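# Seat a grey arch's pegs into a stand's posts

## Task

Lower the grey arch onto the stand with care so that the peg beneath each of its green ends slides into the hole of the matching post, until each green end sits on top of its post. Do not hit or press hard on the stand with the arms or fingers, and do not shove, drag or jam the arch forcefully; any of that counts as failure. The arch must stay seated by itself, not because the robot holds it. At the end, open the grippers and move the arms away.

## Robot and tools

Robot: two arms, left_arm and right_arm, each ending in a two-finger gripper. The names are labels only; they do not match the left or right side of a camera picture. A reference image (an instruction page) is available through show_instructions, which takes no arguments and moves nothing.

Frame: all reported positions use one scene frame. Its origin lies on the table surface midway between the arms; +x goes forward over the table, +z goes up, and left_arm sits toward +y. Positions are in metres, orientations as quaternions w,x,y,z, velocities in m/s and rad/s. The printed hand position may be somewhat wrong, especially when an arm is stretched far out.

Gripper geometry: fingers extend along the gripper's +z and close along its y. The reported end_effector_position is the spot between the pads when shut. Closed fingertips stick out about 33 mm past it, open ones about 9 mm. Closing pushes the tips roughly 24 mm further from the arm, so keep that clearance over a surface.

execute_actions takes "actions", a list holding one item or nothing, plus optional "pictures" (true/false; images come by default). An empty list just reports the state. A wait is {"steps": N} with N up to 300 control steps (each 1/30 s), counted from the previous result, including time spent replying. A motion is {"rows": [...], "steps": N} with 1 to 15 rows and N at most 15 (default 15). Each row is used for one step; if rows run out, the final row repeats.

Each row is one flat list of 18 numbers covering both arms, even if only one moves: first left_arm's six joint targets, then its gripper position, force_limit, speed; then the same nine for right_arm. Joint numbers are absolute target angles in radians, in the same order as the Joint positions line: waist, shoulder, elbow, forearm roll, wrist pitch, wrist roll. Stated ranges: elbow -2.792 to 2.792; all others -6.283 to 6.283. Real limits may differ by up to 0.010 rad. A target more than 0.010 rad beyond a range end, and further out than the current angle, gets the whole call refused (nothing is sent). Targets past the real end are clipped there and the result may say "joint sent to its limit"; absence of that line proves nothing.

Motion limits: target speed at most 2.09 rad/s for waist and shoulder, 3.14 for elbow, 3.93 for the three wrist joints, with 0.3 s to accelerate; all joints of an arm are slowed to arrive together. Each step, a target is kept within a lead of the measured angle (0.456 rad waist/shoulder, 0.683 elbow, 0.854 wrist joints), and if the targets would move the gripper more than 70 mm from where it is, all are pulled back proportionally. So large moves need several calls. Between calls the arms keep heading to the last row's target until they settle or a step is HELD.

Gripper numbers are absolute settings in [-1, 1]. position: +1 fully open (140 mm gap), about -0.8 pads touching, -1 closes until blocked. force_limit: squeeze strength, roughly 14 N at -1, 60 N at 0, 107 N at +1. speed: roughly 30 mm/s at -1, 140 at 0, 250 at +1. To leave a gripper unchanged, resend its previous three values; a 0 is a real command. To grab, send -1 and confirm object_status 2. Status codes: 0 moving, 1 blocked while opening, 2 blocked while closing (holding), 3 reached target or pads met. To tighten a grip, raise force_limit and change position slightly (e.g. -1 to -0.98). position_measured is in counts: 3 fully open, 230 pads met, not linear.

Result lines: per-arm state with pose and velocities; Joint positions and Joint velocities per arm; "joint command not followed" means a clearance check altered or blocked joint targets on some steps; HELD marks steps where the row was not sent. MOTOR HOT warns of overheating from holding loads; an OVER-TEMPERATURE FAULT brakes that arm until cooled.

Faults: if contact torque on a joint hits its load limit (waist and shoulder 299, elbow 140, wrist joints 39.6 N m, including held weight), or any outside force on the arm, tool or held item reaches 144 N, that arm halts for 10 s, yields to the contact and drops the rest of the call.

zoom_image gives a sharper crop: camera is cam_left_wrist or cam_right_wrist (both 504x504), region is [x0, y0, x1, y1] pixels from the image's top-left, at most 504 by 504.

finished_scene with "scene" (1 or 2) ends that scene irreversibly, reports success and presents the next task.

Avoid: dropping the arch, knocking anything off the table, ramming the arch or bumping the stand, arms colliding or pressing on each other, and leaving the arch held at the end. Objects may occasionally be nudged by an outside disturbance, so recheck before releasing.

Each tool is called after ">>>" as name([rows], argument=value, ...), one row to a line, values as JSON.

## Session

>>> execute_actions(actions=[])

Scene clock: 0.00 s of 4600.00 s.
left_arm: end_effector_position=(+0.7214, +0.7831, +0.3890) position_measured=3 object_status=3 end_effector_quat_wxyz=(+0.024, +0.658, -0.719, +0.222) end_effector_velocity=(-0.000, -0.000, +0.000) end_effector_angular_velocity=(-0.000, +0.001, -0.000) | right_arm: end_effector_position=(+0.8465, +0.2243, +0.3162) position_measured=3 object_status=3 end_effector_quat_wxyz=(-0.324, +0.068, +0.678, +0.657) end_effector_velocity=(+0.000, -0.000, -0.000) end_effector_angular_velocity=(+0.000, +0.000, -0.000)
Joint positions: left_arm=[ 0.666  0.231  1.462 -0.453  1.431  3.85 ] | right_arm=[ 0.603  1.169  0.587  1.656  1.513 -1.204]
Joint velocities: left_arm=[-0.    -0.    -0.     0.     0.001 -0.   ] | right_arm=[-0.     0.     0.001  0.     0.    -0.   ]
camera_calibration (this result's frames):
cam_left_wrist: T_world_to_cam=[[-0.944279, 0.156755, -0.289422, 0.664539], [0.154116, 0.987533, 0.0320347, -0.890653], [0.290835, -0.0143549, -0.956665, 0.357745], [0, 0, 0, 1]] pos_world=[0.660729, 0.780515, 0.563106]
cam_right_wrist: T_world_to_cam=[[0.377819, 0.0491476, 0.924574, -0.623465], [0.925619, -0.0437128, -0.375923, -0.638808], [0.02194, 0.997835, -0.0620076, -0.0328723], [0, 0, 0, 1]] pos_world=[0.827572, 0.0355188, 0.334258]

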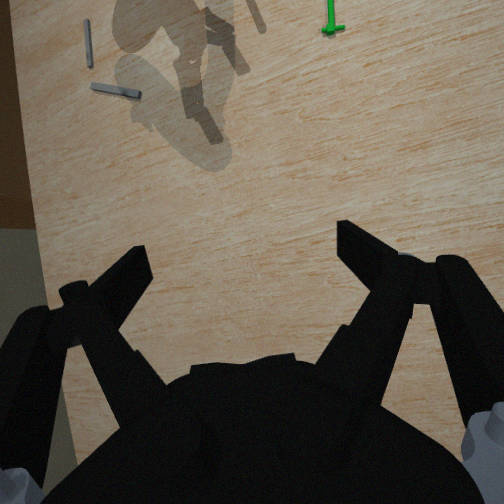

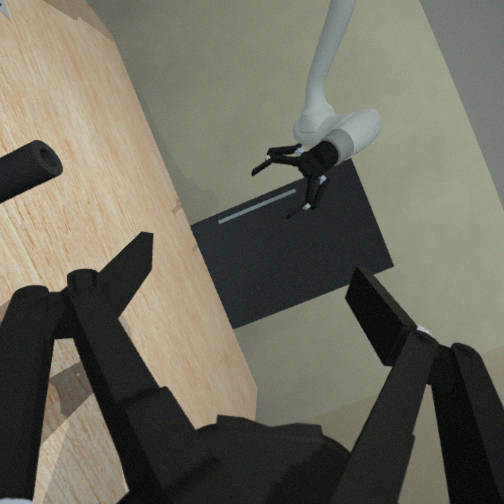

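>>> execute_actions([
  {"rows": [[-0.4842, -0.0927, 1.6946, 0.0, 1.5397, 0.9826, 1, 0, 0, 0.603, 0.85, 0.587, 1.656, 1.513, -1.204, 1, 0, 0]], "steps": 15},
], pictures=false)

>>> execute_actions([
  {"steps": 30},
])

Scene clock: 24.53 s of 4600.00 s.
left_arm: end_effector_position=(+0.6433, +0.5847, +0.4075) position_measured=3 object_status=3 end_effector_quat_wxyz=(+0.055, +0.768, -0.634, +0.073) end_effector_velocity=(-0.143, -0.464, +0.029) end_effector_angular_velocity=(+0.351, +0.426, +0.771) | right_arm: end_effector_position=(+0.7816, +0.1944, +0.5829) position_measured=3 object_status=3 end_effector_quat_wxyz=(-0.252, -0.021, +0.675, +0.693) end_effector_velocity=(-0.213, -0.098, +0.584) end_effector_angular_velocity=(+0.230, -0.493, +0.000)
Joint positions: left_arm=[ 0.295  0.038  1.6   -0.184  1.496  3.154] | right_arm=[ 0.603  0.929  0.587  1.656  1.513 -1.204]
Joint velocities: left_arm=[-0.981 -0.318  0.231  0.443  0.107 -1.832] | right_arm=[ 0.    -0.546  0.003  0.003  0.    -0.002]
Steps of this call (steps 1 to 90: nothing new was sent; then 21.03 s passed at rest; steps 91 to 105: all 15 steps of this action). Readings (joint positions | what the end effector reports):
91: left_arm=[0.666 0.230 1.462 -0.453 1.431 3.850] | right_arm=[0.603 1.168 0.587 1.656 1.513 -1.204] | left_arm position_measured=3 object_status=3 | right_arm position_measured=3 object_status=3
92: left_arm=[0.662 0.228 1.464 -0.449 1.432 3.841] | right_arm=[0.603 1.165 0.588 1.656 1.513 -1.204] | left_arm position_measured=3 object_status=3 | right_arm position_measured=3 object_status=3
94: left_arm=[0.630 0.205 1.480 -0.417 1.439 3.782] | right_arm=[0.603 1.134 0.588 1.656 1.513 -1.204] | left_arm position_measured=3 object_status=3 | right_arm position_measured=3 object_status=3
98: left_arm=[0.517 0.133 1.531 -0.317 1.463 3.569] | right_arm=[0.603 1.059 0.587 1.656 1.513 -1.204] | left_arm position_measured=3 object_status=3 | right_arm position_measured=3 object_status=3
105: the state above

Scene clock: 25.53 s of 4600.00 s.
left_arm: end_effector_position=(+0.5005, +0.2502, +0.4199) position_measured=3 object_status=3 end_effector_quat_wxyz=(+0.000, +1.000, -0.001, -0.000) end_effector_velocity=(-0.006, -0.006, +0.001) end_effector_angular_velocity=(+0.003, -0.003, +0.074) | right_arm: end_effector_position=(+0.7474, +0.1786, +0.6668) position_measured=3 object_status=3 end_effector_quat_wxyz=(-0.227, -0.050, +0.672, +0.703) end_effector_velocity=(+0.000, +0.000, -0.002) end_effector_angular_velocity=(-0.001, +0.002, +0.001)
Joint positions: left_arm=[-0.484 -0.093  1.695 -0.     1.54   0.985] | right_arm=[ 0.603  0.85   0.587  1.656  1.513 -1.204]
Joint velocities: left_arm=[-0.019 -0.004  0.002  0.004  0.001 -0.092] | right_arm=[-0.     0.001  0.001  0.     0.001  0.   ]
Steps of this call (steps 1 to 30: the robot went on to your last target). Readings (joint positions | what the end effector reports):
1: left_arm=[0.262 0.028 1.608 -0.169 1.499 3.091] | right_arm=[0.603 0.911 0.587 1.656 1.513 -1.204] | left_arm position_measured=3 object_status=3 | right_arm position_measured=3 object_status=3
2: left_arm=[0.228 0.018 1.615 -0.156 1.502 3.028] | right_arm=[0.603 0.893 0.587 1.656 1.513 -1.204] | left_arm position_measured=3 object_status=3 | right_arm position_measured=3 object_status=3
4: left_arm=[0.160 0.001 1.627 -0.132 1.508 2.902] | right_arm=[0.603 0.859 0.587 1.656 1.513 -1.204] | left_arm position_measured=3 object_status=3 | right_arm position_measured=3 object_status=3
8: left_arm=[0.024 -0.026 1.646 -0.094 1.517 2.647] | right_arm=[0.603 0.850 0.588 1.656 1.513 -1.204] | left_arm position_measured=3 object_status=3 | right_arm position_measured=3 object_status=3
30: the state above
camera_calibration (this result's frames):
cam_left_wrist: T_world_to_cam=[[-0.119956, -0.992092, 0.0369391, 0.286216], [-0.933532, 0.125381, 0.335853, 0.30112], [-0.337828, 0.00580382, -0.94119, 0.747021], [0, 0, 0, 1]] pos_world=[0.567804, 0.241862, 0.591384]
cam_right_wrist: T_world_to_cam=[[0.0974609, -0.0804766, 0.99198, -0.720228], [0.995055, -0.0113192, -0.0986813, -0.659867], [0.0191699, 0.996692, 0.0789754, -0.0551153], [0, 0, 0, 1]] pos_world=[0.727854, -0.0104977, 0.653688]

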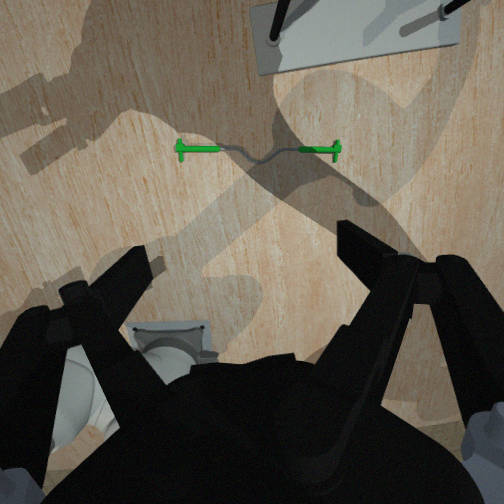

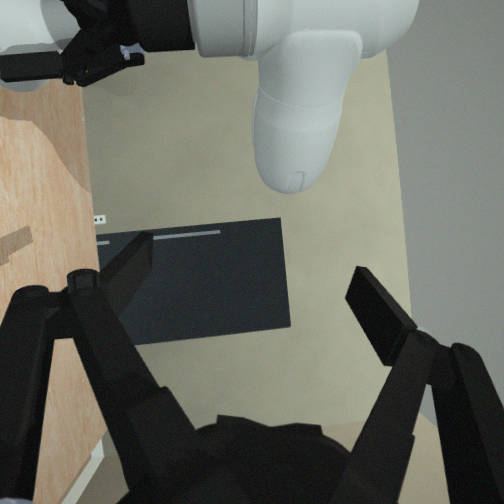

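>>> zoom_image(camera="cam_left_wrist", region=[150, 110, 370, 190])

>>> zoom_image(camera="cam_left_wrist", region=[230, 0, 504, 100])

Region (150, 110, 370, 190) of cam_left_wrist's 504x504 image, scaled by 2.291, with more detail than that image has; it fills the top 183 rows of this view, and the rest is white.

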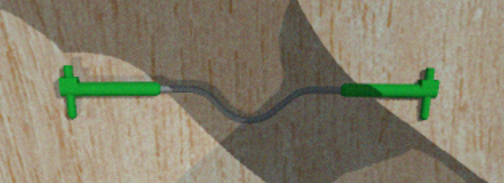

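Region (230, 0, 504, 100) of cam_left_wrist's 504x504 image, scaled by 1.839, with more detail than that image has; it fills the top 184 rows of this view, and the rest is white.

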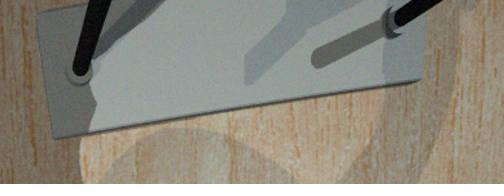

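>>> execute_actions([
  {"rows": [[-0.6427, 0.3324, 1.8612, 0.0, 0.9480, 2.5206, -0.2, 0, 0.5, 0.0779, 0.85, 0.75, 1.55, 1.6, -0.8, 1, 0, 0]], "steps": 15},
], pictures=false)

>>> execute_actions([
  {"steps": 15},
], pictures=false)

>>> execute_actions([
  {"rows": [[-0.6427, 0.3324, 1.8612, 0.0, 0.9480, 2.5206, -0.2, 0, 0.5, 0.0779, 0.9013, 1.3444, 1.4794, 1.6844, -0.6801, 1, 0, 0]], "steps": 15},
])

Scene clock: 56.33 s of 4600.00 s.
left_arm: end_effector_position=(+0.5636, +0.1407, +0.2310) position_measured=145 object_status=0 end_effector_quat_wxyz=(-0.000, +0.930, -0.366, -0.000) end_effector_velocity=(+0.062, -0.196, -0.409) end_effector_angular_velocity=(+0.002, +0.001, -2.220) | right_arm: end_effector_position=(+0.9036, -0.0360, +0.6047) position_measured=3 object_status=3 end_effector_quat_wxyz=(-0.239, +0.115, +0.685, +0.679) end_effector_velocity=(+0.291, -0.537, -0.134) end_effector_angular_velocity=(-0.218, +0.561, -0.468)
Joint positions: left_arm=[-0.575  0.15   1.79   0.     1.201  1.641] | right_arm=[ 0.357  0.85   0.665  1.605  1.555 -1.01 ]
Joint velocities: left_arm=[-0.186  0.499  0.196  0.001 -0.693  2.033] | right_arm=[-0.567 -0.001  0.172 -0.112  0.091  0.425]
Steps of this call (steps 1 to 15: the robot went on to your last target; steps 16 to 90: nothing new was sent; then 27.30 s passed at rest; steps 91 to 105: all 15 steps of this action). Readings (joint positions | what the end effector reports):
91: left_arm=[-0.484 -0.093 1.695 0.000 1.540 0.983] | right_arm=[0.603 0.850 0.587 1.656 1.513 -1.204] | left_arm position_measured=3 object_status=0 | right_arm position_measured=3 object_status=3
92: left_arm=[-0.486 -0.089 1.696 0.000 1.534 0.991] | right_arm=[0.599 0.850 0.588 1.655 1.514 -1.200] | left_arm position_measured=8 object_status=0 | right_arm position_measured=3 object_status=3
94: left_arm=[-0.497 -0.060 1.707 0.000 1.493 1.051] | right_arm=[0.568 0.850 0.600 1.648 1.520 -1.172] | left_arm position_measured=29 object_status=0 | right_arm position_measured=3 object_status=3
98: left_arm=[-0.527 0.023 1.740 0.000 1.379 1.234] | right_arm=[0.491 0.850 0.624 1.632 1.533 -1.111] | left_arm position_measured=72 object_status=0 | right_arm position_measured=3 object_status=3
105: the state above

Scene clock: 56.83 s of 4600.00 s.
left_arm: end_effector_position=(+0.5691, +0.0791, +0.0801) position_measured=154 object_status=3 end_effector_quat_wxyz=(-0.000, +0.661, -0.750, +0.000) end_effector_velocity=(+0.001, -0.001, -0.000) end_effector_angular_velocity=(-0.003, -0.003, -0.011) | right_arm: end_effector_position=(+1.0044, -0.3132, +0.5394) position_measured=3 object_status=3 end_effector_quat_wxyz=(-0.252, +0.297, +0.649, +0.653) end_effector_velocity=(+0.039, -0.192, -0.042) end_effector_angular_velocity=(-0.024, +0.188, -0.155)
Joint positions: left_arm=[-0.643  0.332  1.861  0.     0.948  2.52 ] | right_arm=[ 0.08   0.85   0.749  1.551  1.599 -0.802]
Joint velocities: left_arm=[ 0.     0.001 -0.    -0.    -0.005  0.011] | right_arm=[-0.184  0.001  0.053 -0.038  0.03   0.131]
Steps of this call (steps 1 to 15: the robot went on to your last target). Readings (joint positions | what the end effector reports):
1: left_arm=[-0.581 0.167 1.797 0.000 1.178 1.712] | right_arm=[0.338 0.850 0.671 1.601 1.558 -0.996] | left_arm position_measured=152 object_status=0 | right_arm position_measured=3 object_status=3
2: left_arm=[-0.587 0.183 1.803 0.000 1.156 1.787] | right_arm=[0.318 0.850 0.677 1.598 1.561 -0.981] | left_arm position_measured=154 object_status=0 | right_arm position_measured=3 object_status=3
4: left_arm=[-0.599 0.215 1.815 0.000 1.111 1.945] | right_arm=[0.280 0.850 0.688 1.590 1.567 -0.952] | left_arm position_measured=154 object_status=0 | right_arm position_measured=3 object_status=3
8: left_arm=[-0.623 0.280 1.841 0.000 1.021 2.263] | right_arm=[0.203 0.850 0.712 1.575 1.580 -0.894] | left_arm position_measured=154 object_status=3 | right_arm position_measured=3 object_status=3
15: the state above

Scene clock: 57.33 s of 4600.00 s.
left_arm: end_effector_position=(+0.5691, +0.0790, +0.0800) position_measured=154 object_status=3 end_effector_quat_wxyz=(-0.000, +0.661, -0.751, +0.000) end_effector_velocity=(+0.000, -0.000, -0.000) end_effector_angular_velocity=(-0.001, +0.000, +0.000) | right_arm: end_effector_position=(+0.9343, -0.3103, +0.2882) position_measured=3 object_status=3 end_effector_quat_wxyz=(-0.432, +0.434, +0.568, +0.549) end_effector_velocity=(-0.285, +0.018, -0.526) end_effector_angular_velocity=(+0.053, +1.220, +0.163)
Joint positions: left_arm=[-0.643  0.332  1.861  0.     0.948  2.521] | right_arm=[ 0.078  0.885  1.149  1.503  1.657 -0.72 ]
Joint velocities: left_arm=[ 0.     0.001  0.    -0.001 -0.001  0.   ] | right_arm=[-0.002  0.081  0.94  -0.111  0.134  0.19 ]
Steps of this call (steps 1 to 15: all 15 steps of this action). Readings (joint positions | what the end effector reports):
1: left_arm=[-0.643 0.332 1.861 0.000 0.948 2.520] | right_arm=[0.078 0.850 0.750 1.550 1.600 -0.800] | left_arm position_measured=154 object_status=3 | right_arm position_measured=3 object_status=3
2: left_arm=[-0.643 0.332 1.861 0.000 0.948 2.520] | right_arm=[0.078 0.850 0.757 1.549 1.601 -0.799] | left_arm position_measured=154 object_status=3 | right_arm position_measured=3 object_status=3
4: left_arm=[-0.643 0.332 1.861 0.000 0.948 2.520] | right_arm=[0.079 0.854 0.804 1.544 1.608 -0.790] | left_arm position_measured=154 object_status=3 | right_arm position_measured=3 object_status=3
8: left_arm=[-0.643 0.332 1.861 0.000 0.948 2.521] | right_arm=[0.079 0.865 0.929 1.529 1.625 -0.764] | left_arm position_measured=154 object_status=3 | right_arm position_measured=3 object_status=3
15: the state above
camera_calibration (this result's frames):
cam_left_wrist: T_world_to_cam=[[-0.96962, 0.241829, 0.0368127, 0.523237], [0.23992, 0.910836, 0.335881, -0.229043], [0.0476952, 0.334509, -0.941185, 0.205878], [0, 0, 0, 1]] pos_world=[0.552474, 0.0132191, 0.251438]
cam_right_wrist: T_world_to_cam=[[0.908878, 0.00315537, 0.417051, -0.968622], [0.382368, -0.405614, -0.830224, -0.227799], [0.166542, 0.914039, -0.36986, 0.424499], [0, 0, 0, 1]] pos_world=[0.896765, -0.477351, 0.371845]

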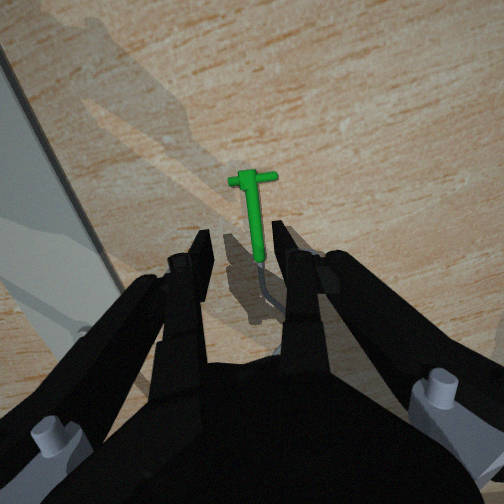

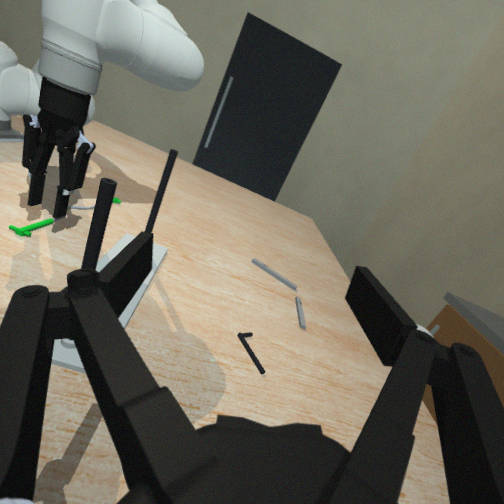

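>>> zoom_image(camera="cam_left_wrist", region=[170, 150, 330, 310])

Region (170, 150, 330, 310) of cam_left_wrist's 504x504 image, scaled by 3.150, with more detail than that image has.

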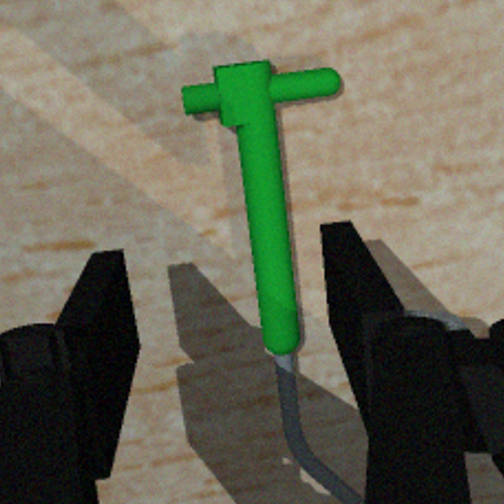

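>>> execute_actions([
  {"rows": [[-0.6624, 0.3509, 1.9015, 0.0, 0.8892, 2.5009, -0.2, 0, 0.5, 0.0779, 0.9013, 1.3444, 1.4794, 1.6844, -0.6801, 1, 0, 0]], "steps": 15},
])

Scene clock: 72.70 s of 4600.00 s.
left_arm: end_effector_position=(+0.5540, +0.0754, +0.0500) position_measured=154 object_status=3 end_effector_quat_wxyz=(+0.000, +0.661, -0.751, -0.000) end_effector_velocity=(+0.001, -0.000, +0.001) end_effector_angular_velocity=(-0.001, -0.002, +0.000) | right_arm: end_effector_position=(+0.8648, -0.3058, +0.1880) position_measured=3 object_status=3 end_effector_quat_wxyz=(+0.513, -0.487, -0.513, -0.487) end_effector_velocity=(+0.000, -0.000, -0.000) end_effector_angular_velocity=(+0.001, +0.001, -0.000)
Joint positions: left_arm=[-0.663  0.351  1.902 -0.     0.889  2.501] | right_arm=[ 0.078  0.901  1.344  1.479  1.684 -0.68 ]
Joint velocities: left_arm=[ 0.    -0.001 -0.001  0.    -0.001 -0.   ] | right_arm=[-0.     0.001 -0.001  0.     0.     0.001]
Steps of this call (steps 1 to 30: the robot went on to your last target; steps 31 to 90: nothing new was sent; then 11.87 s passed at rest; steps 91 to 105: all 15 steps of this action). Readings (joint positions | what the end effector reports):
91: left_arm=[-0.643 0.333 1.862 -0.000 0.947 2.521] | right_arm=[0.078 0.901 1.344 1.479 1.684 -0.680] | left_arm position_measured=154 object_status=3 | right_arm position_measured=3 object_status=3
92: left_arm=[-0.646 0.335 1.867 -0.000 0.939 2.518] | right_arm=[0.078 0.901 1.344 1.479 1.684 -0.680] | left_arm position_measured=154 object_status=3 | right_arm position_measured=3 object_status=3
94: left_arm=[-0.660 0.349 1.896 -0.000 0.898 2.504] | right_arm=[0.078 0.901 1.344 1.479 1.684 -0.680] | left_arm position_measured=154 object_status=3 | right_arm position_measured=3 object_status=3
98: left_arm=[-0.663 0.351 1.902 -0.000 0.889 2.501] | right_arm=[0.078 0.901 1.344 1.479 1.684 -0.680] | left_arm position_measured=154 object_status=3 | right_arm position_measured=3 object_status=3
105: the state above
camera_calibration (this result's frames):
cam_left_wrist: T_world_to_cam=[[-0.969646, 0.241683, 0.037099, 0.510531], [0.239891, 0.910935, 0.335634, -0.212017], [0.0473222, 0.334346, -0.941262, 0.179777], [0, 0, 0, 1]] pos_world=[0.537388, 0.00963907, 0.221438]
cam_right_wrist: T_world_to_cam=[[0.983762, 0.0321943, 0.176569, -0.874355], [0.175286, -0.383761, -0.906643, -0.0824391], [0.0385715, 0.922871, -0.383173, 0.510792], [0, 0, 0, 1]] pos_world=[0.854906, -0.474883, 0.275363]

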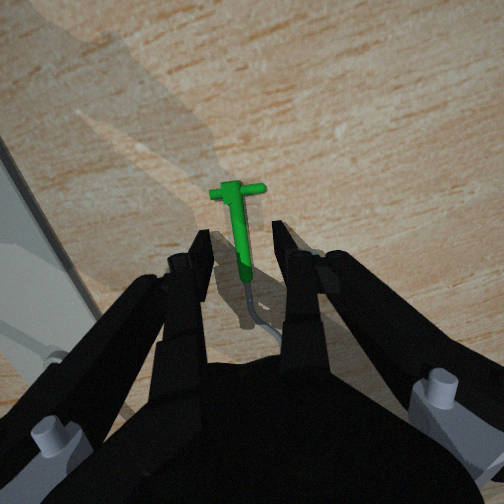

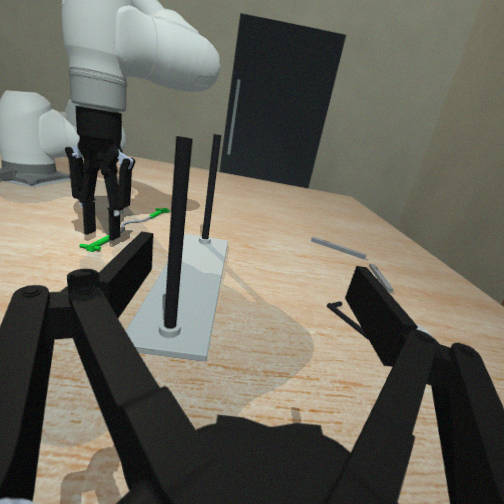

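>>> execute_actions([
  {"rows": [[-0.6624, 0.3673, 1.9117, 0.0, 0.8626, 2.5009, -0.2, 0, 0.5, 0.0779, 0.9013, 1.3444, 1.4794, 1.6844, -0.6801, 1, 0, 0]], "steps": 12},
], pictures=false)

>>> execute_actions([
  {"rows": [[-0.6624, 0.3673, 1.9117, 0.0, 0.8626, 2.5009, -1, 0, -0.4, 0.0779, 0.9013, 1.3444, 1.4794, 1.6844, -0.6801, 1, 0, 0]], "steps": 15},
], pictures=false)

>>> execute_actions([
  {"steps": 12},
])

Scene clock: 77.03 s of 4600.00 s.
left_arm: end_effector_position=(+0.5541, +0.0756, +0.0349) position_measured=154 object_status=3 end_effector_quat_wxyz=(-0.000, +0.661, -0.751, -0.000) end_effector_velocity=(+0.000, +0.000, +0.001) end_effector_angular_velocity=(-0.000, -0.002, -0.001) | right_arm: end_effector_position=(+0.8648, -0.3058, +0.1880) position_measured=3 object_status=3 end_effector_quat_wxyz=(+0.513, -0.487, -0.513, -0.487) end_effector_velocity=(-0.000, -0.000, +0.002) end_effector_angular_velocity=(+0.000, -0.002, +0.000)
Joint positions: left_arm=[-0.662  0.367  1.912  0.     0.863  2.501] | right_arm=[ 0.078  0.901  1.344  1.479  1.684 -0.68 ]
Joint velocities: left_arm=[-0.    -0.002  0.     0.002 -0.     0.   ] | right_arm=[-0.    -0.002  0.    -0.     0.    -0.001]
Steps of this call (steps 1 to 15: the robot went on to your last target; steps 16 to 90: nothing new was sent; then 0.93 s passed at rest; steps 91 to 102: all 12 steps of this action). Readings (joint positions | what the end effector reports):
91: left_arm=[-0.662 0.351 1.901 0.000 0.889 2.501] | right_arm=[0.078 0.901 1.344 1.479 1.684 -0.680] | left_arm position_measured=154 object_status=3 | right_arm position_measured=3 object_status=3
92: left_arm=[-0.662 0.355 1.903 0.000 0.881 2.501] | right_arm=[0.078 0.901 1.344 1.479 1.684 -0.680] | left_arm position_measured=154 object_status=3 | right_arm position_measured=3 object_status=3
94: left_arm=[-0.662 0.367 1.912 0.000 0.863 2.501] | right_arm=[0.078 0.901 1.344 1.479 1.684 -0.680] | left_arm position_measured=154 object_status=3 | right_arm position_measured=3 object_status=3
98: left_arm=[-0.662 0.367 1.912 0.000 0.863 2.501] | right_arm=[0.078 0.901 1.344 1.479 1.684 -0.680] | left_arm position_measured=154 object_status=3 | right_arm position_measured=3 object_status=3
102: the state above

Scene clock: 77.53 s of 4600.00 s.
left_arm: end_effector_position=(+0.5542, +0.0755, +0.0351) position_measured=217 object_status=0 end_effector_quat_wxyz=(-0.000, +0.661, -0.751, +0.000) end_effector_velocity=(-0.000, -0.000, -0.000) end_effector_angular_velocity=(-0.000, +0.001, +0.001) | right_arm: end_effector_position=(+0.8648, -0.3058, +0.1880) position_measured=3 object_status=3 end_effector_quat_wxyz=(+0.513, -0.487, -0.513, -0.487) end_effector_velocity=(-0.001, +0.000, -0.001) end_effector_angular_velocity=(+0.000, +0.002, -0.000)
Joint positions: left_arm=[-0.662  0.367  1.912  0.     0.863  2.501] | right_arm=[ 0.078  0.901  1.344  1.479  1.684 -0.68 ]
Joint velocities: left_arm=[-0.     0.001  0.    -0.002  0.     0.   ] | right_arm=[-0.     0.     0.002  0.    -0.    -0.   ]
Steps of this call (steps 1 to 15: all 15 steps of this action). Readings (joint positions | what the end effector reports):
1: left_arm=[-0.662 0.367 1.912 0.000 0.863 2.501] | right_arm=[0.078 0.901 1.344 1.479 1.684 -0.680] | left_arm position_measured=154 object_status=0 | right_arm position_measured=3 object_status=3
2: left_arm=[-0.662 0.367 1.912 0.000 0.863 2.501] | right_arm=[0.078 0.901 1.344 1.479 1.684 -0.680] | left_arm position_measured=157 object_status=0 | right_arm position_measured=3 object_status=3
4: left_arm=[-0.662 0.367 1.912 0.000 0.863 2.501] | right_arm=[0.078 0.901 1.344 1.479 1.684 -0.680] | left_arm position_measured=167 object_status=0 | right_arm position_measured=3 object_status=3
8: left_arm=[-0.662 0.367 1.912 0.000 0.863 2.501] | right_arm=[0.078 0.901 1.344 1.479 1.684 -0.680] | left_arm position_measured=188 object_status=0 | right_arm position_measured=3 object_status=3
15: the state above

Scene clock: 77.93 s of 4600.00 s.
left_arm: end_effector_position=(+0.5542, +0.0755, +0.0351) position_measured=217 object_status=2 end_effector_quat_wxyz=(-0.000, +0.661, -0.751, +0.000) end_effector_velocity=(+0.000, -0.000, +0.000) end_effector_angular_velocity=(-0.000, -0.001, -0.000) | right_arm: end_effector_position=(+0.8648, -0.3058, +0.1880) position_measured=3 object_status=3 end_effector_quat_wxyz=(+0.513, -0.487, -0.513, -0.487) end_effector_velocity=(-0.000, +0.000, -0.000) end_effector_angular_velocity=(+0.001, +0.001, +0.000)
Joint positions: left_arm=[-0.662  0.367  1.912  0.     0.863  2.501] | right_arm=[ 0.078  0.901  1.344  1.479  1.684 -0.68 ]
Joint velocities: left_arm=[-0. -0. -0.  0. -0.  0.] | right_arm=[0.    0.    0.001 0.    0.    0.   ]
Steps of this call (steps 1 to 12: the robot went on to your last target). Readings (joint positions | what the end effector reports):
1: left_arm=[-0.662 0.367 1.912 0.000 0.863 2.501] | right_arm=[0.078 0.901 1.344 1.479 1.684 -0.680] | left_arm position_measured=217 object_status=0 | right_arm position_measured=3 object_status=3
2: left_arm=[-0.662 0.367 1.912 0.000 0.863 2.501] | right_arm=[0.078 0.901 1.344 1.479 1.684 -0.680] | left_arm position_measured=217 object_status=0 | right_arm position_measured=3 object_status=3
4: left_arm=[-0.662 0.367 1.912 0.000 0.863 2.501] | right_arm=[0.078 0.901 1.344 1.479 1.684 -0.680] | left_arm position_measured=217 object_status=2 | right_arm position_measured=3 object_status=3
8: left_arm=[-0.662 0.367 1.912 0.000 0.863 2.501] | right_arm=[0.078 0.901 1.344 1.479 1.684 -0.680] | left_arm position_measured=217 object_status=2 | right_arm position_measured=3 object_status=3
12: the state above
camera_calibration (this result's frames):
cam_left_wrist: T_world_to_cam=[[-0.969644, 0.241739, 0.0367755, 0.51127], [0.239828, 0.910902, 0.335768, -0.207104], [0.0476693, 0.334396, -0.941226, 0.16553], [0, 0, 0, 1]] pos_world=[0.537528, 0.00970511, 0.206538]
cam_right_wrist: T_world_to_cam=[[0.983762, 0.0321943, 0.176569, -0.874355], [0.175286, -0.383761, -0.906643, -0.0824391], [0.0385715, 0.922871, -0.383173, 0.510792], [0, 0, 0, 1]] pos_world=[0.854906, -0.474883, 0.275363]

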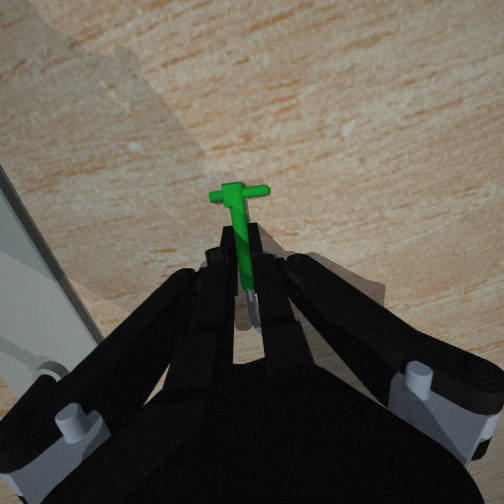

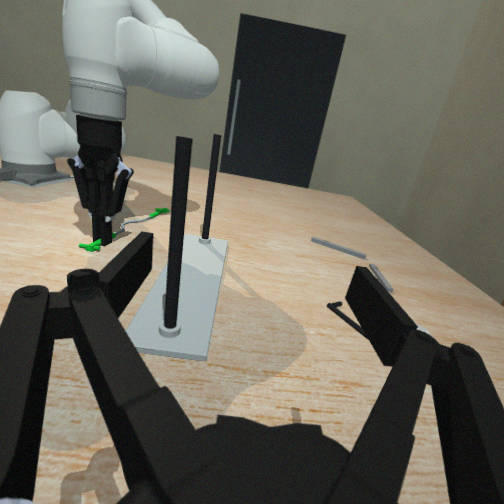

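>>> execute_actions([
  {"rows": [[-0.6624, 0.36, 1.906, 0.0, 0.8756, 2.5009, -1, 0, -0.4, 0.0779, 0.9013, 1.3444, 1.4794, 1.6844, -0.6801, 1, 0, 0],[-0.6624, 0.36, 1.906, 0.0, 0.8756, 2.5009, -1, 0, -0.4, 0.0779, 0.9013, 1.3444, 1.4794, 1.6844, -0.6801, 1, 0, 0],[-0.6624, 0.36, 1.906, 0.0, 0.8756, 2.5009, -1, 0, -0.4, 0.0779, 0.9013, 1.3444, 1.4794, 1.6844, -0.6801, 1, 0, 0],[-0.6624, 0.36, 1.906, 0.0, 0.8756, 2.5009, -1, 0, -0.4, 0.0779, 0.9013, 1.3444, 1.4794, 1.6844, -0.6801, 1, 0, 0],[-0.8187, -0.0002, 1.8473, 0.0, 1.2945, 2.3446, -1, 0, -0.4, 0.0779, 0.9013, 1.3444, 1.4794, 1.6844, -0.6801, 1, 0, 0]], "steps": 15},
], pictures=false)

>>> execute_actions([
  {"steps": 15},
], pictures=false)

>>> execute_actions([
  {"rows": [[-0.8187, -0.0002, 1.8473, 1.8856, 1.0425, 4.3136, -1, 0, -0.4, 0.0779, 0.9013, 1.3444, 1.4794, 1.6844, -0.6801, 1, 0, 0]], "steps": 15},
], pictures=false)

>>> execute_actions([
  {"steps": 24},
])

Scene clock: 107.53 s of 4600.00 s.
left_arm: end_effector_position=(+0.4806, +0.0715, +0.1878) position_measured=217 object_status=2 end_effector_quat_wxyz=(+0.000, +0.661, -0.751, -0.000) end_effector_velocity=(-0.286, +0.047, +0.487) end_effector_angular_velocity=(-0.006, -0.003, -0.001) | right_arm: end_effector_position=(+0.8648, -0.3058, +0.1880) position_measured=3 object_status=3 end_effector_quat_wxyz=(+0.513, -0.487, -0.513, -0.487) end_effector_velocity=(+0.000, +0.000, +0.001) end_effector_angular_velocity=(+0.000, -0.001, +0.001)
Joint positions: left_arm=[-0.753  0.152  1.872 -0.     1.117  2.411] | right_arm=[ 0.078  0.901  1.344  1.479  1.684 -0.68 ]
Joint velocities: left_arm=[-0.311 -0.718 -0.117 -0.002  0.829 -0.31 ] | right_arm=[ 0.    -0.    -0.001 -0.     0.001  0.   ]
Steps of this call (steps 1 to 15: the robot went on to your last target; steps 16 to 90: nothing new was sent; then 26.10 s passed at rest; steps 91 to 105: all 15 steps of this action). Readings (joint positions | what the end effector reports):
91: left_arm=[-0.662 0.367 1.912 -0.000 0.863 2.501] | right_arm=[0.078 0.901 1.344 1.479 1.684 -0.680] | left_arm position_measured=217 object_status=2 | right_arm position_measured=3 object_status=3
92: left_arm=[-0.662 0.364 1.910 -0.000 0.870 2.501] | right_arm=[0.078 0.901 1.344 1.479 1.684 -0.680] | left_arm position_measured=217 object_status=2 | right_arm position_measured=3 object_status=3
94: left_arm=[-0.662 0.360 1.906 -0.000 0.875 2.501] | right_arm=[0.078 0.901 1.344 1.479 1.684 -0.680] | left_arm position_measured=217 object_status=2 | right_arm position_measured=3 object_status=3
98: left_arm=[-0.678 0.324 1.901 -0.000 0.918 2.485] | right_arm=[0.078 0.901 1.344 1.479 1.684 -0.680] | left_arm position_measured=217 object_status=2 | right_arm position_measured=3 object_status=3
105: the state above

Scene clock: 108.03 s of 4600.00 s.
left_arm: end_effector_position=(+0.4161, +0.0918, +0.2875) position_measured=217 object_status=2 end_effector_quat_wxyz=(+0.000, +0.661, -0.751, -0.000) end_effector_velocity=(+0.001, +0.001, +0.000) end_effector_angular_velocity=(+0.002, -0.003, -0.001) | right_arm: end_effector_position=(+0.8648, -0.3058, +0.1880) position_measured=3 object_status=3 end_effector_quat_wxyz=(+0.513, -0.487, -0.513, -0.487) end_effector_velocity=(+0.001, -0.000, +0.000) end_effector_angular_velocity=(-0.000, -0.002, -0.001)
Joint positions: left_arm=[-0.819 -0.     1.847 -0.     1.294  2.345] | right_arm=[ 0.078  0.901  1.344  1.479  1.684 -0.68 ]
Joint velocities: left_arm=[-0.    -0.    -0.     0.003  0.001 -0.   ] | right_arm=[ 0.     0.001 -0.002  0.001 -0.001 -0.   ]
Steps of this call (steps 1 to 15: the robot went on to your last target). Readings (joint positions | what the end effector reports):
1: left_arm=[-0.763 0.128 1.868 -0.000 1.145 2.400] | right_arm=[0.078 0.901 1.344 1.479 1.684 -0.680] | left_arm position_measured=217 object_status=2 | right_arm position_measured=3 object_status=3
2: left_arm=[-0.774 0.104 1.864 -0.000 1.173 2.390] | right_arm=[0.078 0.901 1.344 1.479 1.684 -0.680] | left_arm position_measured=217 object_status=2 | right_arm position_measured=3 object_status=3
4: left_arm=[-0.795 0.055 1.856 -0.000 1.230 2.369] | right_arm=[0.078 0.901 1.344 1.479 1.684 -0.680] | left_arm position_measured=217 object_status=2 | right_arm position_measured=3 object_status=3
8: left_arm=[-0.818 0.000 1.847 -0.000 1.294 2.345] | right_arm=[0.078 0.901 1.344 1.479 1.684 -0.680] | left_arm position_measured=217 object_status=2 | right_arm position_measured=3 object_status=3
15: the state above

Scene clock: 108.53 s of 4600.00 s.
left_arm: end_effector_position=(+0.6075, +0.1528, +0.3550) position_measured=217 object_status=2 end_effector_quat_wxyz=(+0.318, -0.248, +0.915, +0.014) end_effector_velocity=(+0.395, +0.098, +0.308) end_effector_angular_velocity=(+1.758, -1.048, -1.922) | right_arm: end_effector_position=(+0.8648, -0.3058, +0.1880) position_measured=3 object_status=3 end_effector_quat_wxyz=(+0.513, -0.487, -0.513, -0.487) end_effector_velocity=(+0.000, +0.000, -0.000) end_effector_angular_velocity=(+0.000, +0.000, +0.000)
Joint positions: left_arm=[-0.819 -0.     1.847  0.675  1.148  3.019] | right_arm=[ 0.078  0.901  1.344  1.479  1.684 -0.68 ]
Joint velocities: left_arm=[-0.    -0.     0.     1.663 -0.23   1.669] | right_arm=[ 0.  0. -0.  0. -0. -0.]
Steps of this call (steps 1 to 15: all 15 steps of this action). Readings (joint positions | what the end effector reports):
1: left_arm=[-0.819 -0.000 1.847 0.000 1.294 2.345] | right_arm=[0.078 0.901 1.344 1.479 1.684 -0.680] | left_arm position_measured=217 object_status=2 | right_arm position_measured=3 object_status=3
2: left_arm=[-0.819 -0.000 1.847 0.009 1.292 2.353] | right_arm=[0.078 0.901 1.344 1.479 1.684 -0.680] | left_arm position_measured=217 object_status=2 | right_arm position_measured=3 object_status=3
4: left_arm=[-0.819 -0.000 1.847 0.068 1.275 2.413] | right_arm=[0.078 0.901 1.344 1.479 1.684 -0.680] | left_arm position_measured=217 object_status=2 | right_arm position_measured=3 object_status=3
8: left_arm=[-0.819 -0.000 1.847 0.284 1.218 2.628] | right_arm=[0.078 0.901 1.344 1.479 1.684 -0.680] | left_arm position_measured=217 object_status=2 | right_arm position_measured=3 object_status=3
15: the state above

Scene clock: 109.33 s of 4600.00 s.
left_arm: end_effector_position=(+0.7457, +0.1085, +0.6596) position_measured=217 object_status=2 end_effector_quat_wxyz=(+0.516, +0.457, +0.481, +0.542) end_effector_velocity=(-0.001, -0.002, +0.006) end_effector_angular_velocity=(+0.040, -0.017, -0.004) | right_arm: end_effector_position=(+0.8648, -0.3058, +0.1880) position_measured=3 object_status=3 end_effector_quat_wxyz=(+0.513, -0.487, -0.513, -0.487) end_effector_velocity=(+0.000, -0.000, -0.000) end_effector_angular_velocity=(+0.000, +0.000, +0.000)
Joint positions: left_arm=[-0.819 -0.     1.847  1.885  1.043  4.313] | right_arm=[ 0.078  0.901  1.344  1.479  1.684 -0.68 ]
Joint velocities: left_arm=[ 0.    -0.001  0.001  0.023 -0.     0.026] | right_arm=[-0.     0.001 -0.    -0.     0.001  0.   ]
Steps of this call (steps 1 to 24: the robot went on to your last target). Readings (joint positions | what the end effector reports):
1: left_arm=[-0.819 -0.000 1.847 0.732 1.140 3.076] | right_arm=[0.078 0.901 1.344 1.479 1.684 -0.680] | left_arm position_measured=217 object_status=2 | right_arm position_measured=3 object_status=3
2: left_arm=[-0.819 -0.000 1.847 0.789 1.133 3.133] | right_arm=[0.078 0.901 1.344 1.479 1.684 -0.680] | left_arm position_measured=217 object_status=2 | right_arm position_measured=3 object_status=3
4: left_arm=[-0.819 -0.000 1.847 0.903 1.121 3.247] | right_arm=[0.078 0.901 1.344 1.479 1.684 -0.680] | left_arm position_measured=217 object_status=2 | right_arm position_measured=3 object_status=3
8: left_arm=[-0.819 -0.000 1.847 1.133 1.100 3.477] | right_arm=[0.078 0.901 1.344 1.479 1.684 -0.680] | left_arm position_measured=217 object_status=2 | right_arm position_measured=3 object_status=3
24: the state above
camera_calibration (this result's frames):
cam_left_wrist: T_world_to_cam=[[-0.148827, -0.123602, 0.981108, -0.529296], [-0.271498, -0.948923, -0.160731, 0.417746], [0.950863, -0.29029, 0.107667, -0.564456], [0, 0, 0, 1]] pos_world=[0.571364, 0.167131, 0.647215]
cam_right_wrist: T_world_to_cam=[[0.983762, 0.0321987, 0.176569, -0.874353], [0.175288, -0.38376, -0.906643, -0.0824384], [0.0385673, 0.922871, -0.383173, 0.510792], [0, 0, 0, 1]] pos_world=[0.854905, -0.474879, 0.275363]

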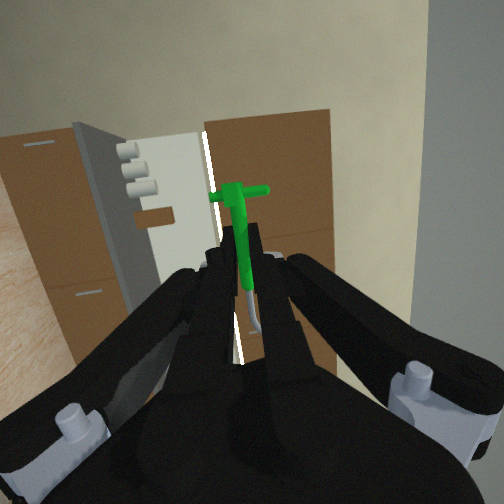

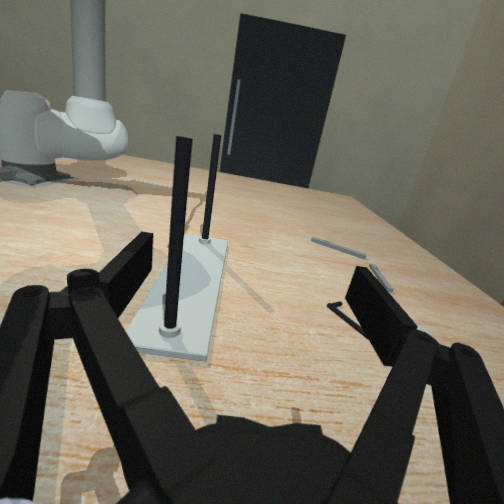

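>>> execute_actions([
  {"rows": [[-0.8187, 0.3823, 2.1792, 2.1458, 1.3636, 3.6233, -1, 0, -0.4, 0.0779, 0.9013, 1.3444, 1.4794, 1.6844, -0.6801, 1, 0, 0]], "steps": 15},
], pictures=false)

>>> execute_actions([
  {"steps": 20},
])

>>> zoom_image(camera="cam_right_wrist", region=[130, 60, 270, 200])

>>> zoom_image(camera="cam_left_wrist", region=[110, 140, 290, 250])

Scene clock: 114.47 s of 4600.00 s.
left_arm: end_effector_position=(+0.7605, +0.0987, +0.3978) position_measured=217 object_status=2 end_effector_quat_wxyz=(+0.504, +0.452, +0.488, +0.551) end_effector_velocity=(-0.051, +0.036, -0.589) end_effector_angular_velocity=(-0.004, -0.034, -0.102) | right_arm: end_effector_position=(+0.8648, -0.3058, +0.1880) position_measured=3 object_status=3 end_effector_quat_wxyz=(+0.513, -0.487, -0.513, -0.487) end_effector_velocity=(+0.000, -0.000, +0.001) end_effector_angular_velocity=(-0.000, -0.002, -0.000)
Joint positions: left_arm=[-0.819  0.267  2.079  2.067  1.266  3.832] | right_arm=[ 0.078  0.901  1.344  1.479  1.684 -0.68 ]
Joint velocities: left_arm=[-0.     0.659  0.572  0.444  0.549 -1.184] | right_arm=[-0.    -0.002 -0.    -0.    -0.     0.   ]
Steps of this call (steps 1 to 30: the robot went on to your last target; steps 31 to 90: nothing new was sent; then 1.63 s passed at rest; steps 91 to 105: all 15 steps of this action). Readings (joint positions | what the end effector reports):
91: left_arm=[-0.819 -0.000 1.847 1.886 1.043 4.314] | right_arm=[0.078 0.901 1.344 1.479 1.684 -0.680] | left_arm position_measured=217 object_status=2 | right_arm position_measured=3 object_status=3
92: left_arm=[-0.819 0.004 1.850 1.889 1.046 4.306] | right_arm=[0.078 0.901 1.344 1.479 1.684 -0.680] | left_arm position_measured=217 object_status=2 | right_arm position_measured=3 object_status=3
94: left_arm=[-0.819 0.035 1.877 1.910 1.073 4.249] | right_arm=[0.078 0.901 1.344 1.479 1.684 -0.680] | left_arm position_measured=217 object_status=2 | right_arm position_measured=3 object_status=3
98: left_arm=[-0.819 0.117 1.949 1.965 1.141 4.102] | right_arm=[0.078 0.901 1.344 1.479 1.684 -0.680] | left_arm position_measured=217 object_status=2 | right_arm position_measured=3 object_status=3
105: the state above

Scene clock: 115.13 s of 4600.00 s.
left_arm: end_effector_position=(+0.7457, +0.1085, +0.3000) position_measured=217 object_status=2 end_effector_quat_wxyz=(+0.516, +0.457, +0.481, +0.542) end_effector_velocity=(-0.000, -0.000, +0.000) end_effector_angular_velocity=(-0.000, -0.001, -0.000) | right_arm: end_effector_position=(+0.8648, -0.3058, +0.1880) position_measured=3 object_status=3 end_effector_quat_wxyz=(+0.513, -0.487, -0.513, -0.487) end_effector_velocity=(-0.000, -0.000, +0.001) end_effector_angular_velocity=(-0.000, -0.000, +0.001)
Joint positions: left_arm=[-0.819  0.382  2.179  2.146  1.364  3.623] | right_arm=[ 0.078  0.901  1.344  1.479  1.684 -0.68 ]
Joint velocities: left_arm=[-0.     0.    -0.    -0.     0.001 -0.   ] | right_arm=[-0.    -0.001  0.    -0.001  0.     0.   ]
Steps of this call (steps 1 to 20: the robot went on to your last target). Readings (joint positions | what the end effector reports):
1: left_arm=[-0.819 0.289 2.098 2.082 1.285 3.792] | right_arm=[0.078 0.901 1.344 1.479 1.684 -0.680] | left_arm position_measured=217 object_status=2 | right_arm position_measured=3 object_status=3
2: left_arm=[-0.819 0.312 2.118 2.098 1.304 3.751] | right_arm=[0.078 0.901 1.344 1.479 1.684 -0.680] | left_arm position_measured=217 object_status=2 | right_arm position_measured=3 object_status=3
4: left_arm=[-0.819 0.356 2.156 2.128 1.341 3.672] | right_arm=[0.078 0.901 1.344 1.479 1.684 -0.680] | left_arm position_measured=217 object_status=2 | right_arm position_measured=3 object_status=3
8: left_arm=[-0.819 0.382 2.179 2.146 1.364 3.624] | right_arm=[0.078 0.901 1.344 1.479 1.684 -0.680] | left_arm position_measured=217 object_status=2 | right_arm position_measured=3 object_status=3
20: the state above
camera_calibration (this result's frames):
cam_left_wrist: T_world_to_cam=[[-0.149297, -0.124659, 0.980903, -0.175961], [-0.271521, -0.948718, -0.161895, 0.360272], [0.950782, -0.290506, 0.107793, -0.525697], [0, 0, 0, 1]] pos_world=[0.571374, 0.167143, 0.287593]
cam_right_wrist: T_world_to_cam=[[0.983762, 0.0321989, 0.176569, -0.874353], [0.175288, -0.38376, -0.906643, -0.0824386], [0.0385672, 0.922871, -0.383173, 0.510792], [0, 0, 0, 1]] pos_world=[0.854905, -0.474879, 0.275363]

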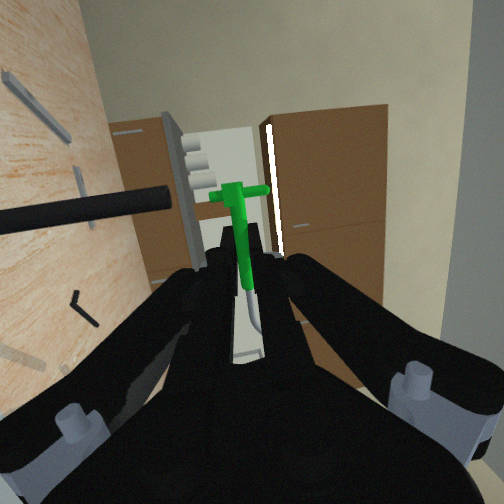

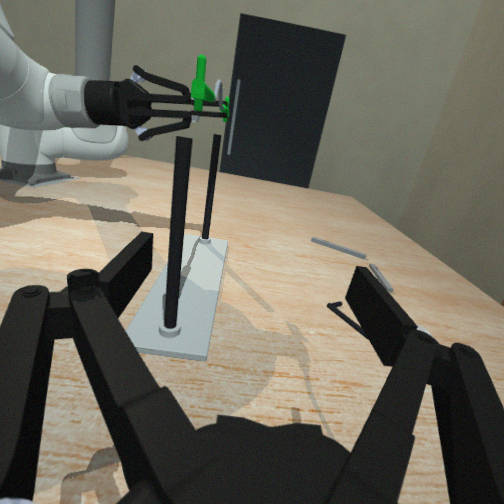

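Region (130, 60, 270, 200) of cam_right_wrist's 504x504 image, scaled by 3.600, with more detail than that image has.

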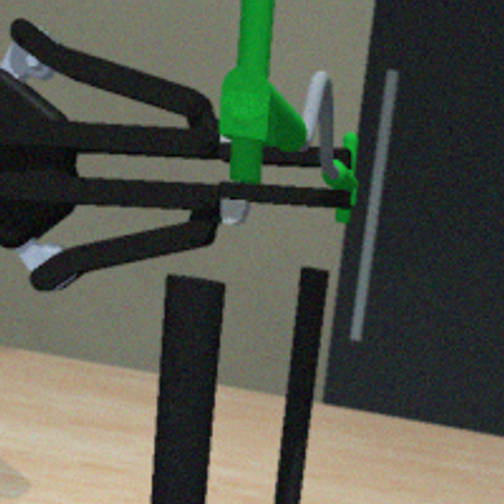

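Region (110, 140, 290, 250) of cam_left_wrist's 504x504 image, scaled by 2.800, with more detail than that image has.

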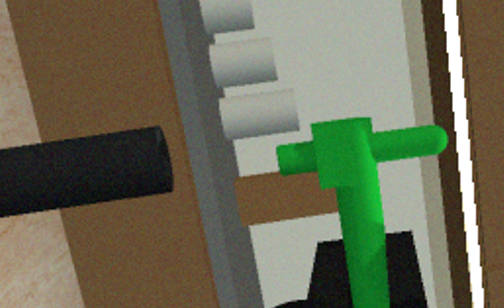

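>>> execute_actions([
  {"rows": [[-0.8423, 0.3877, 2.2023, 2.1161, 1.3969, 3.6106, -1, 0, -0.4, 0.0779, 0.9013, 1.3444, 1.4794, 1.6844, -0.6801, 1, 0, 0]], "steps": 15},
])

>>> zoom_image(camera="cam_right_wrist", region=[140, 60, 260, 180])

>>> zoom_image(camera="cam_left_wrist", region=[130, 150, 290, 250])

Scene clock: 135.80 s of 4600.00 s.
left_arm: end_effector_position=(+0.7296, +0.1134, +0.2904) position_measured=217 object_status=2 end_effector_quat_wxyz=(+0.512, +0.454, +0.484, +0.546) end_effector_velocity=(+0.000, +0.000, -0.000) end_effector_angular_velocity=(-0.000, +0.001, +0.001) | right_arm: end_effector_position=(+0.8648, -0.3058, +0.1880) position_measured=3 object_status=3 end_effector_quat_wxyz=(+0.513, -0.487, -0.513, -0.487) end_effector_velocity=(-0.000, -0.000, +0.000) end_effector_angular_velocity=(-0.000, -0.000, +0.000)
Joint positions: left_arm=[-0.842  0.388  2.202  2.116  1.397  3.611] | right_arm=[ 0.078  0.901  1.344  1.479  1.684 -0.68 ]
Joint velocities: left_arm=[-0.     0.    -0.    -0.001 -0.    -0.   ] | right_arm=[-0.    -0.001  0.001 -0.001  0.    -0.   ]
Steps of this call (steps 1 to 15: the robot went on to your last target; steps 16 to 90: nothing new was sent; then 17.17 s passed at rest; steps 91 to 105: all 15 steps of this action). Readings (joint positions | what the end effector reports):
91: left_arm=[-0.819 0.382 2.179 2.146 1.364 3.623] | right_arm=[0.078 0.901 1.344 1.479 1.684 -0.680] | left_arm position_measured=217 object_status=2 | right_arm position_measured=3 object_status=3
92: left_arm=[-0.823 0.383 2.183 2.141 1.371 3.621] | right_arm=[0.078 0.901 1.344 1.479 1.684 -0.680] | left_arm position_measured=217 object_status=2 | right_arm position_measured=3 object_status=3
94: left_arm=[-0.841 0.388 2.201 2.119 1.395 3.611] | right_arm=[0.078 0.901 1.344 1.479 1.684 -0.680] | left_arm position_measured=217 object_status=2 | right_arm position_measured=3 object_status=3
98: left_arm=[-0.842 0.388 2.202 2.116 1.397 3.611] | right_arm=[0.078 0.901 1.344 1.479 1.684 -0.680] | left_arm position_measured=217 object_status=2 | right_arm position_measured=3 object_status=3
105: the state above
camera_calibration (this result's frames):
cam_left_wrist: T_world_to_cam=[[-0.148075, -0.127673, 0.9807, -0.168814], [-0.257245, -0.952526, -0.162847, 0.349371], [0.954934, -0.276394, 0.108202, -0.512657], [0, 0, 0, 1]] pos_world=[0.55443, 0.169537, 0.27792]
cam_right_wrist: T_world_to_cam=[[0.983761, 0.0321989, 0.176569, -0.874353], [0.175288, -0.38376, -0.906643, -0.0824386], [0.0385672, 0.922871, -0.383173, 0.510792], [0, 0, 0, 1]] pos_world=[0.854905, -0.474879, 0.275363]

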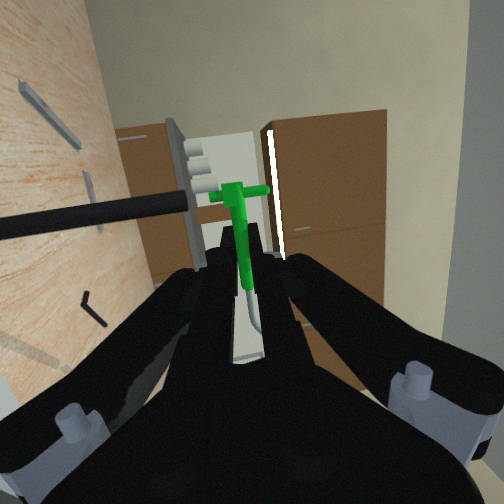

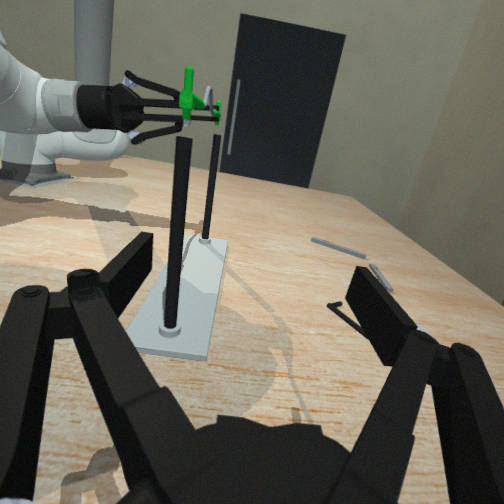

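Region (140, 60, 260, 180) of cam_right_wrist's 504x504 image, scaled by 4.200, with more detail than that image has.

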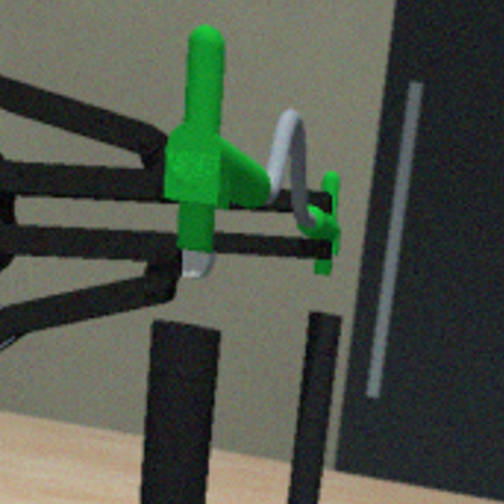

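Region (130, 150, 290, 250) of cam_left_wrist's 504x504 image, scaled by 3.150, with more detail than that image has; it fills the top 315 rows of this view, and the rest is white.

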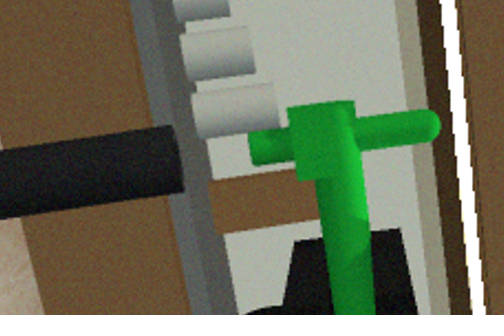

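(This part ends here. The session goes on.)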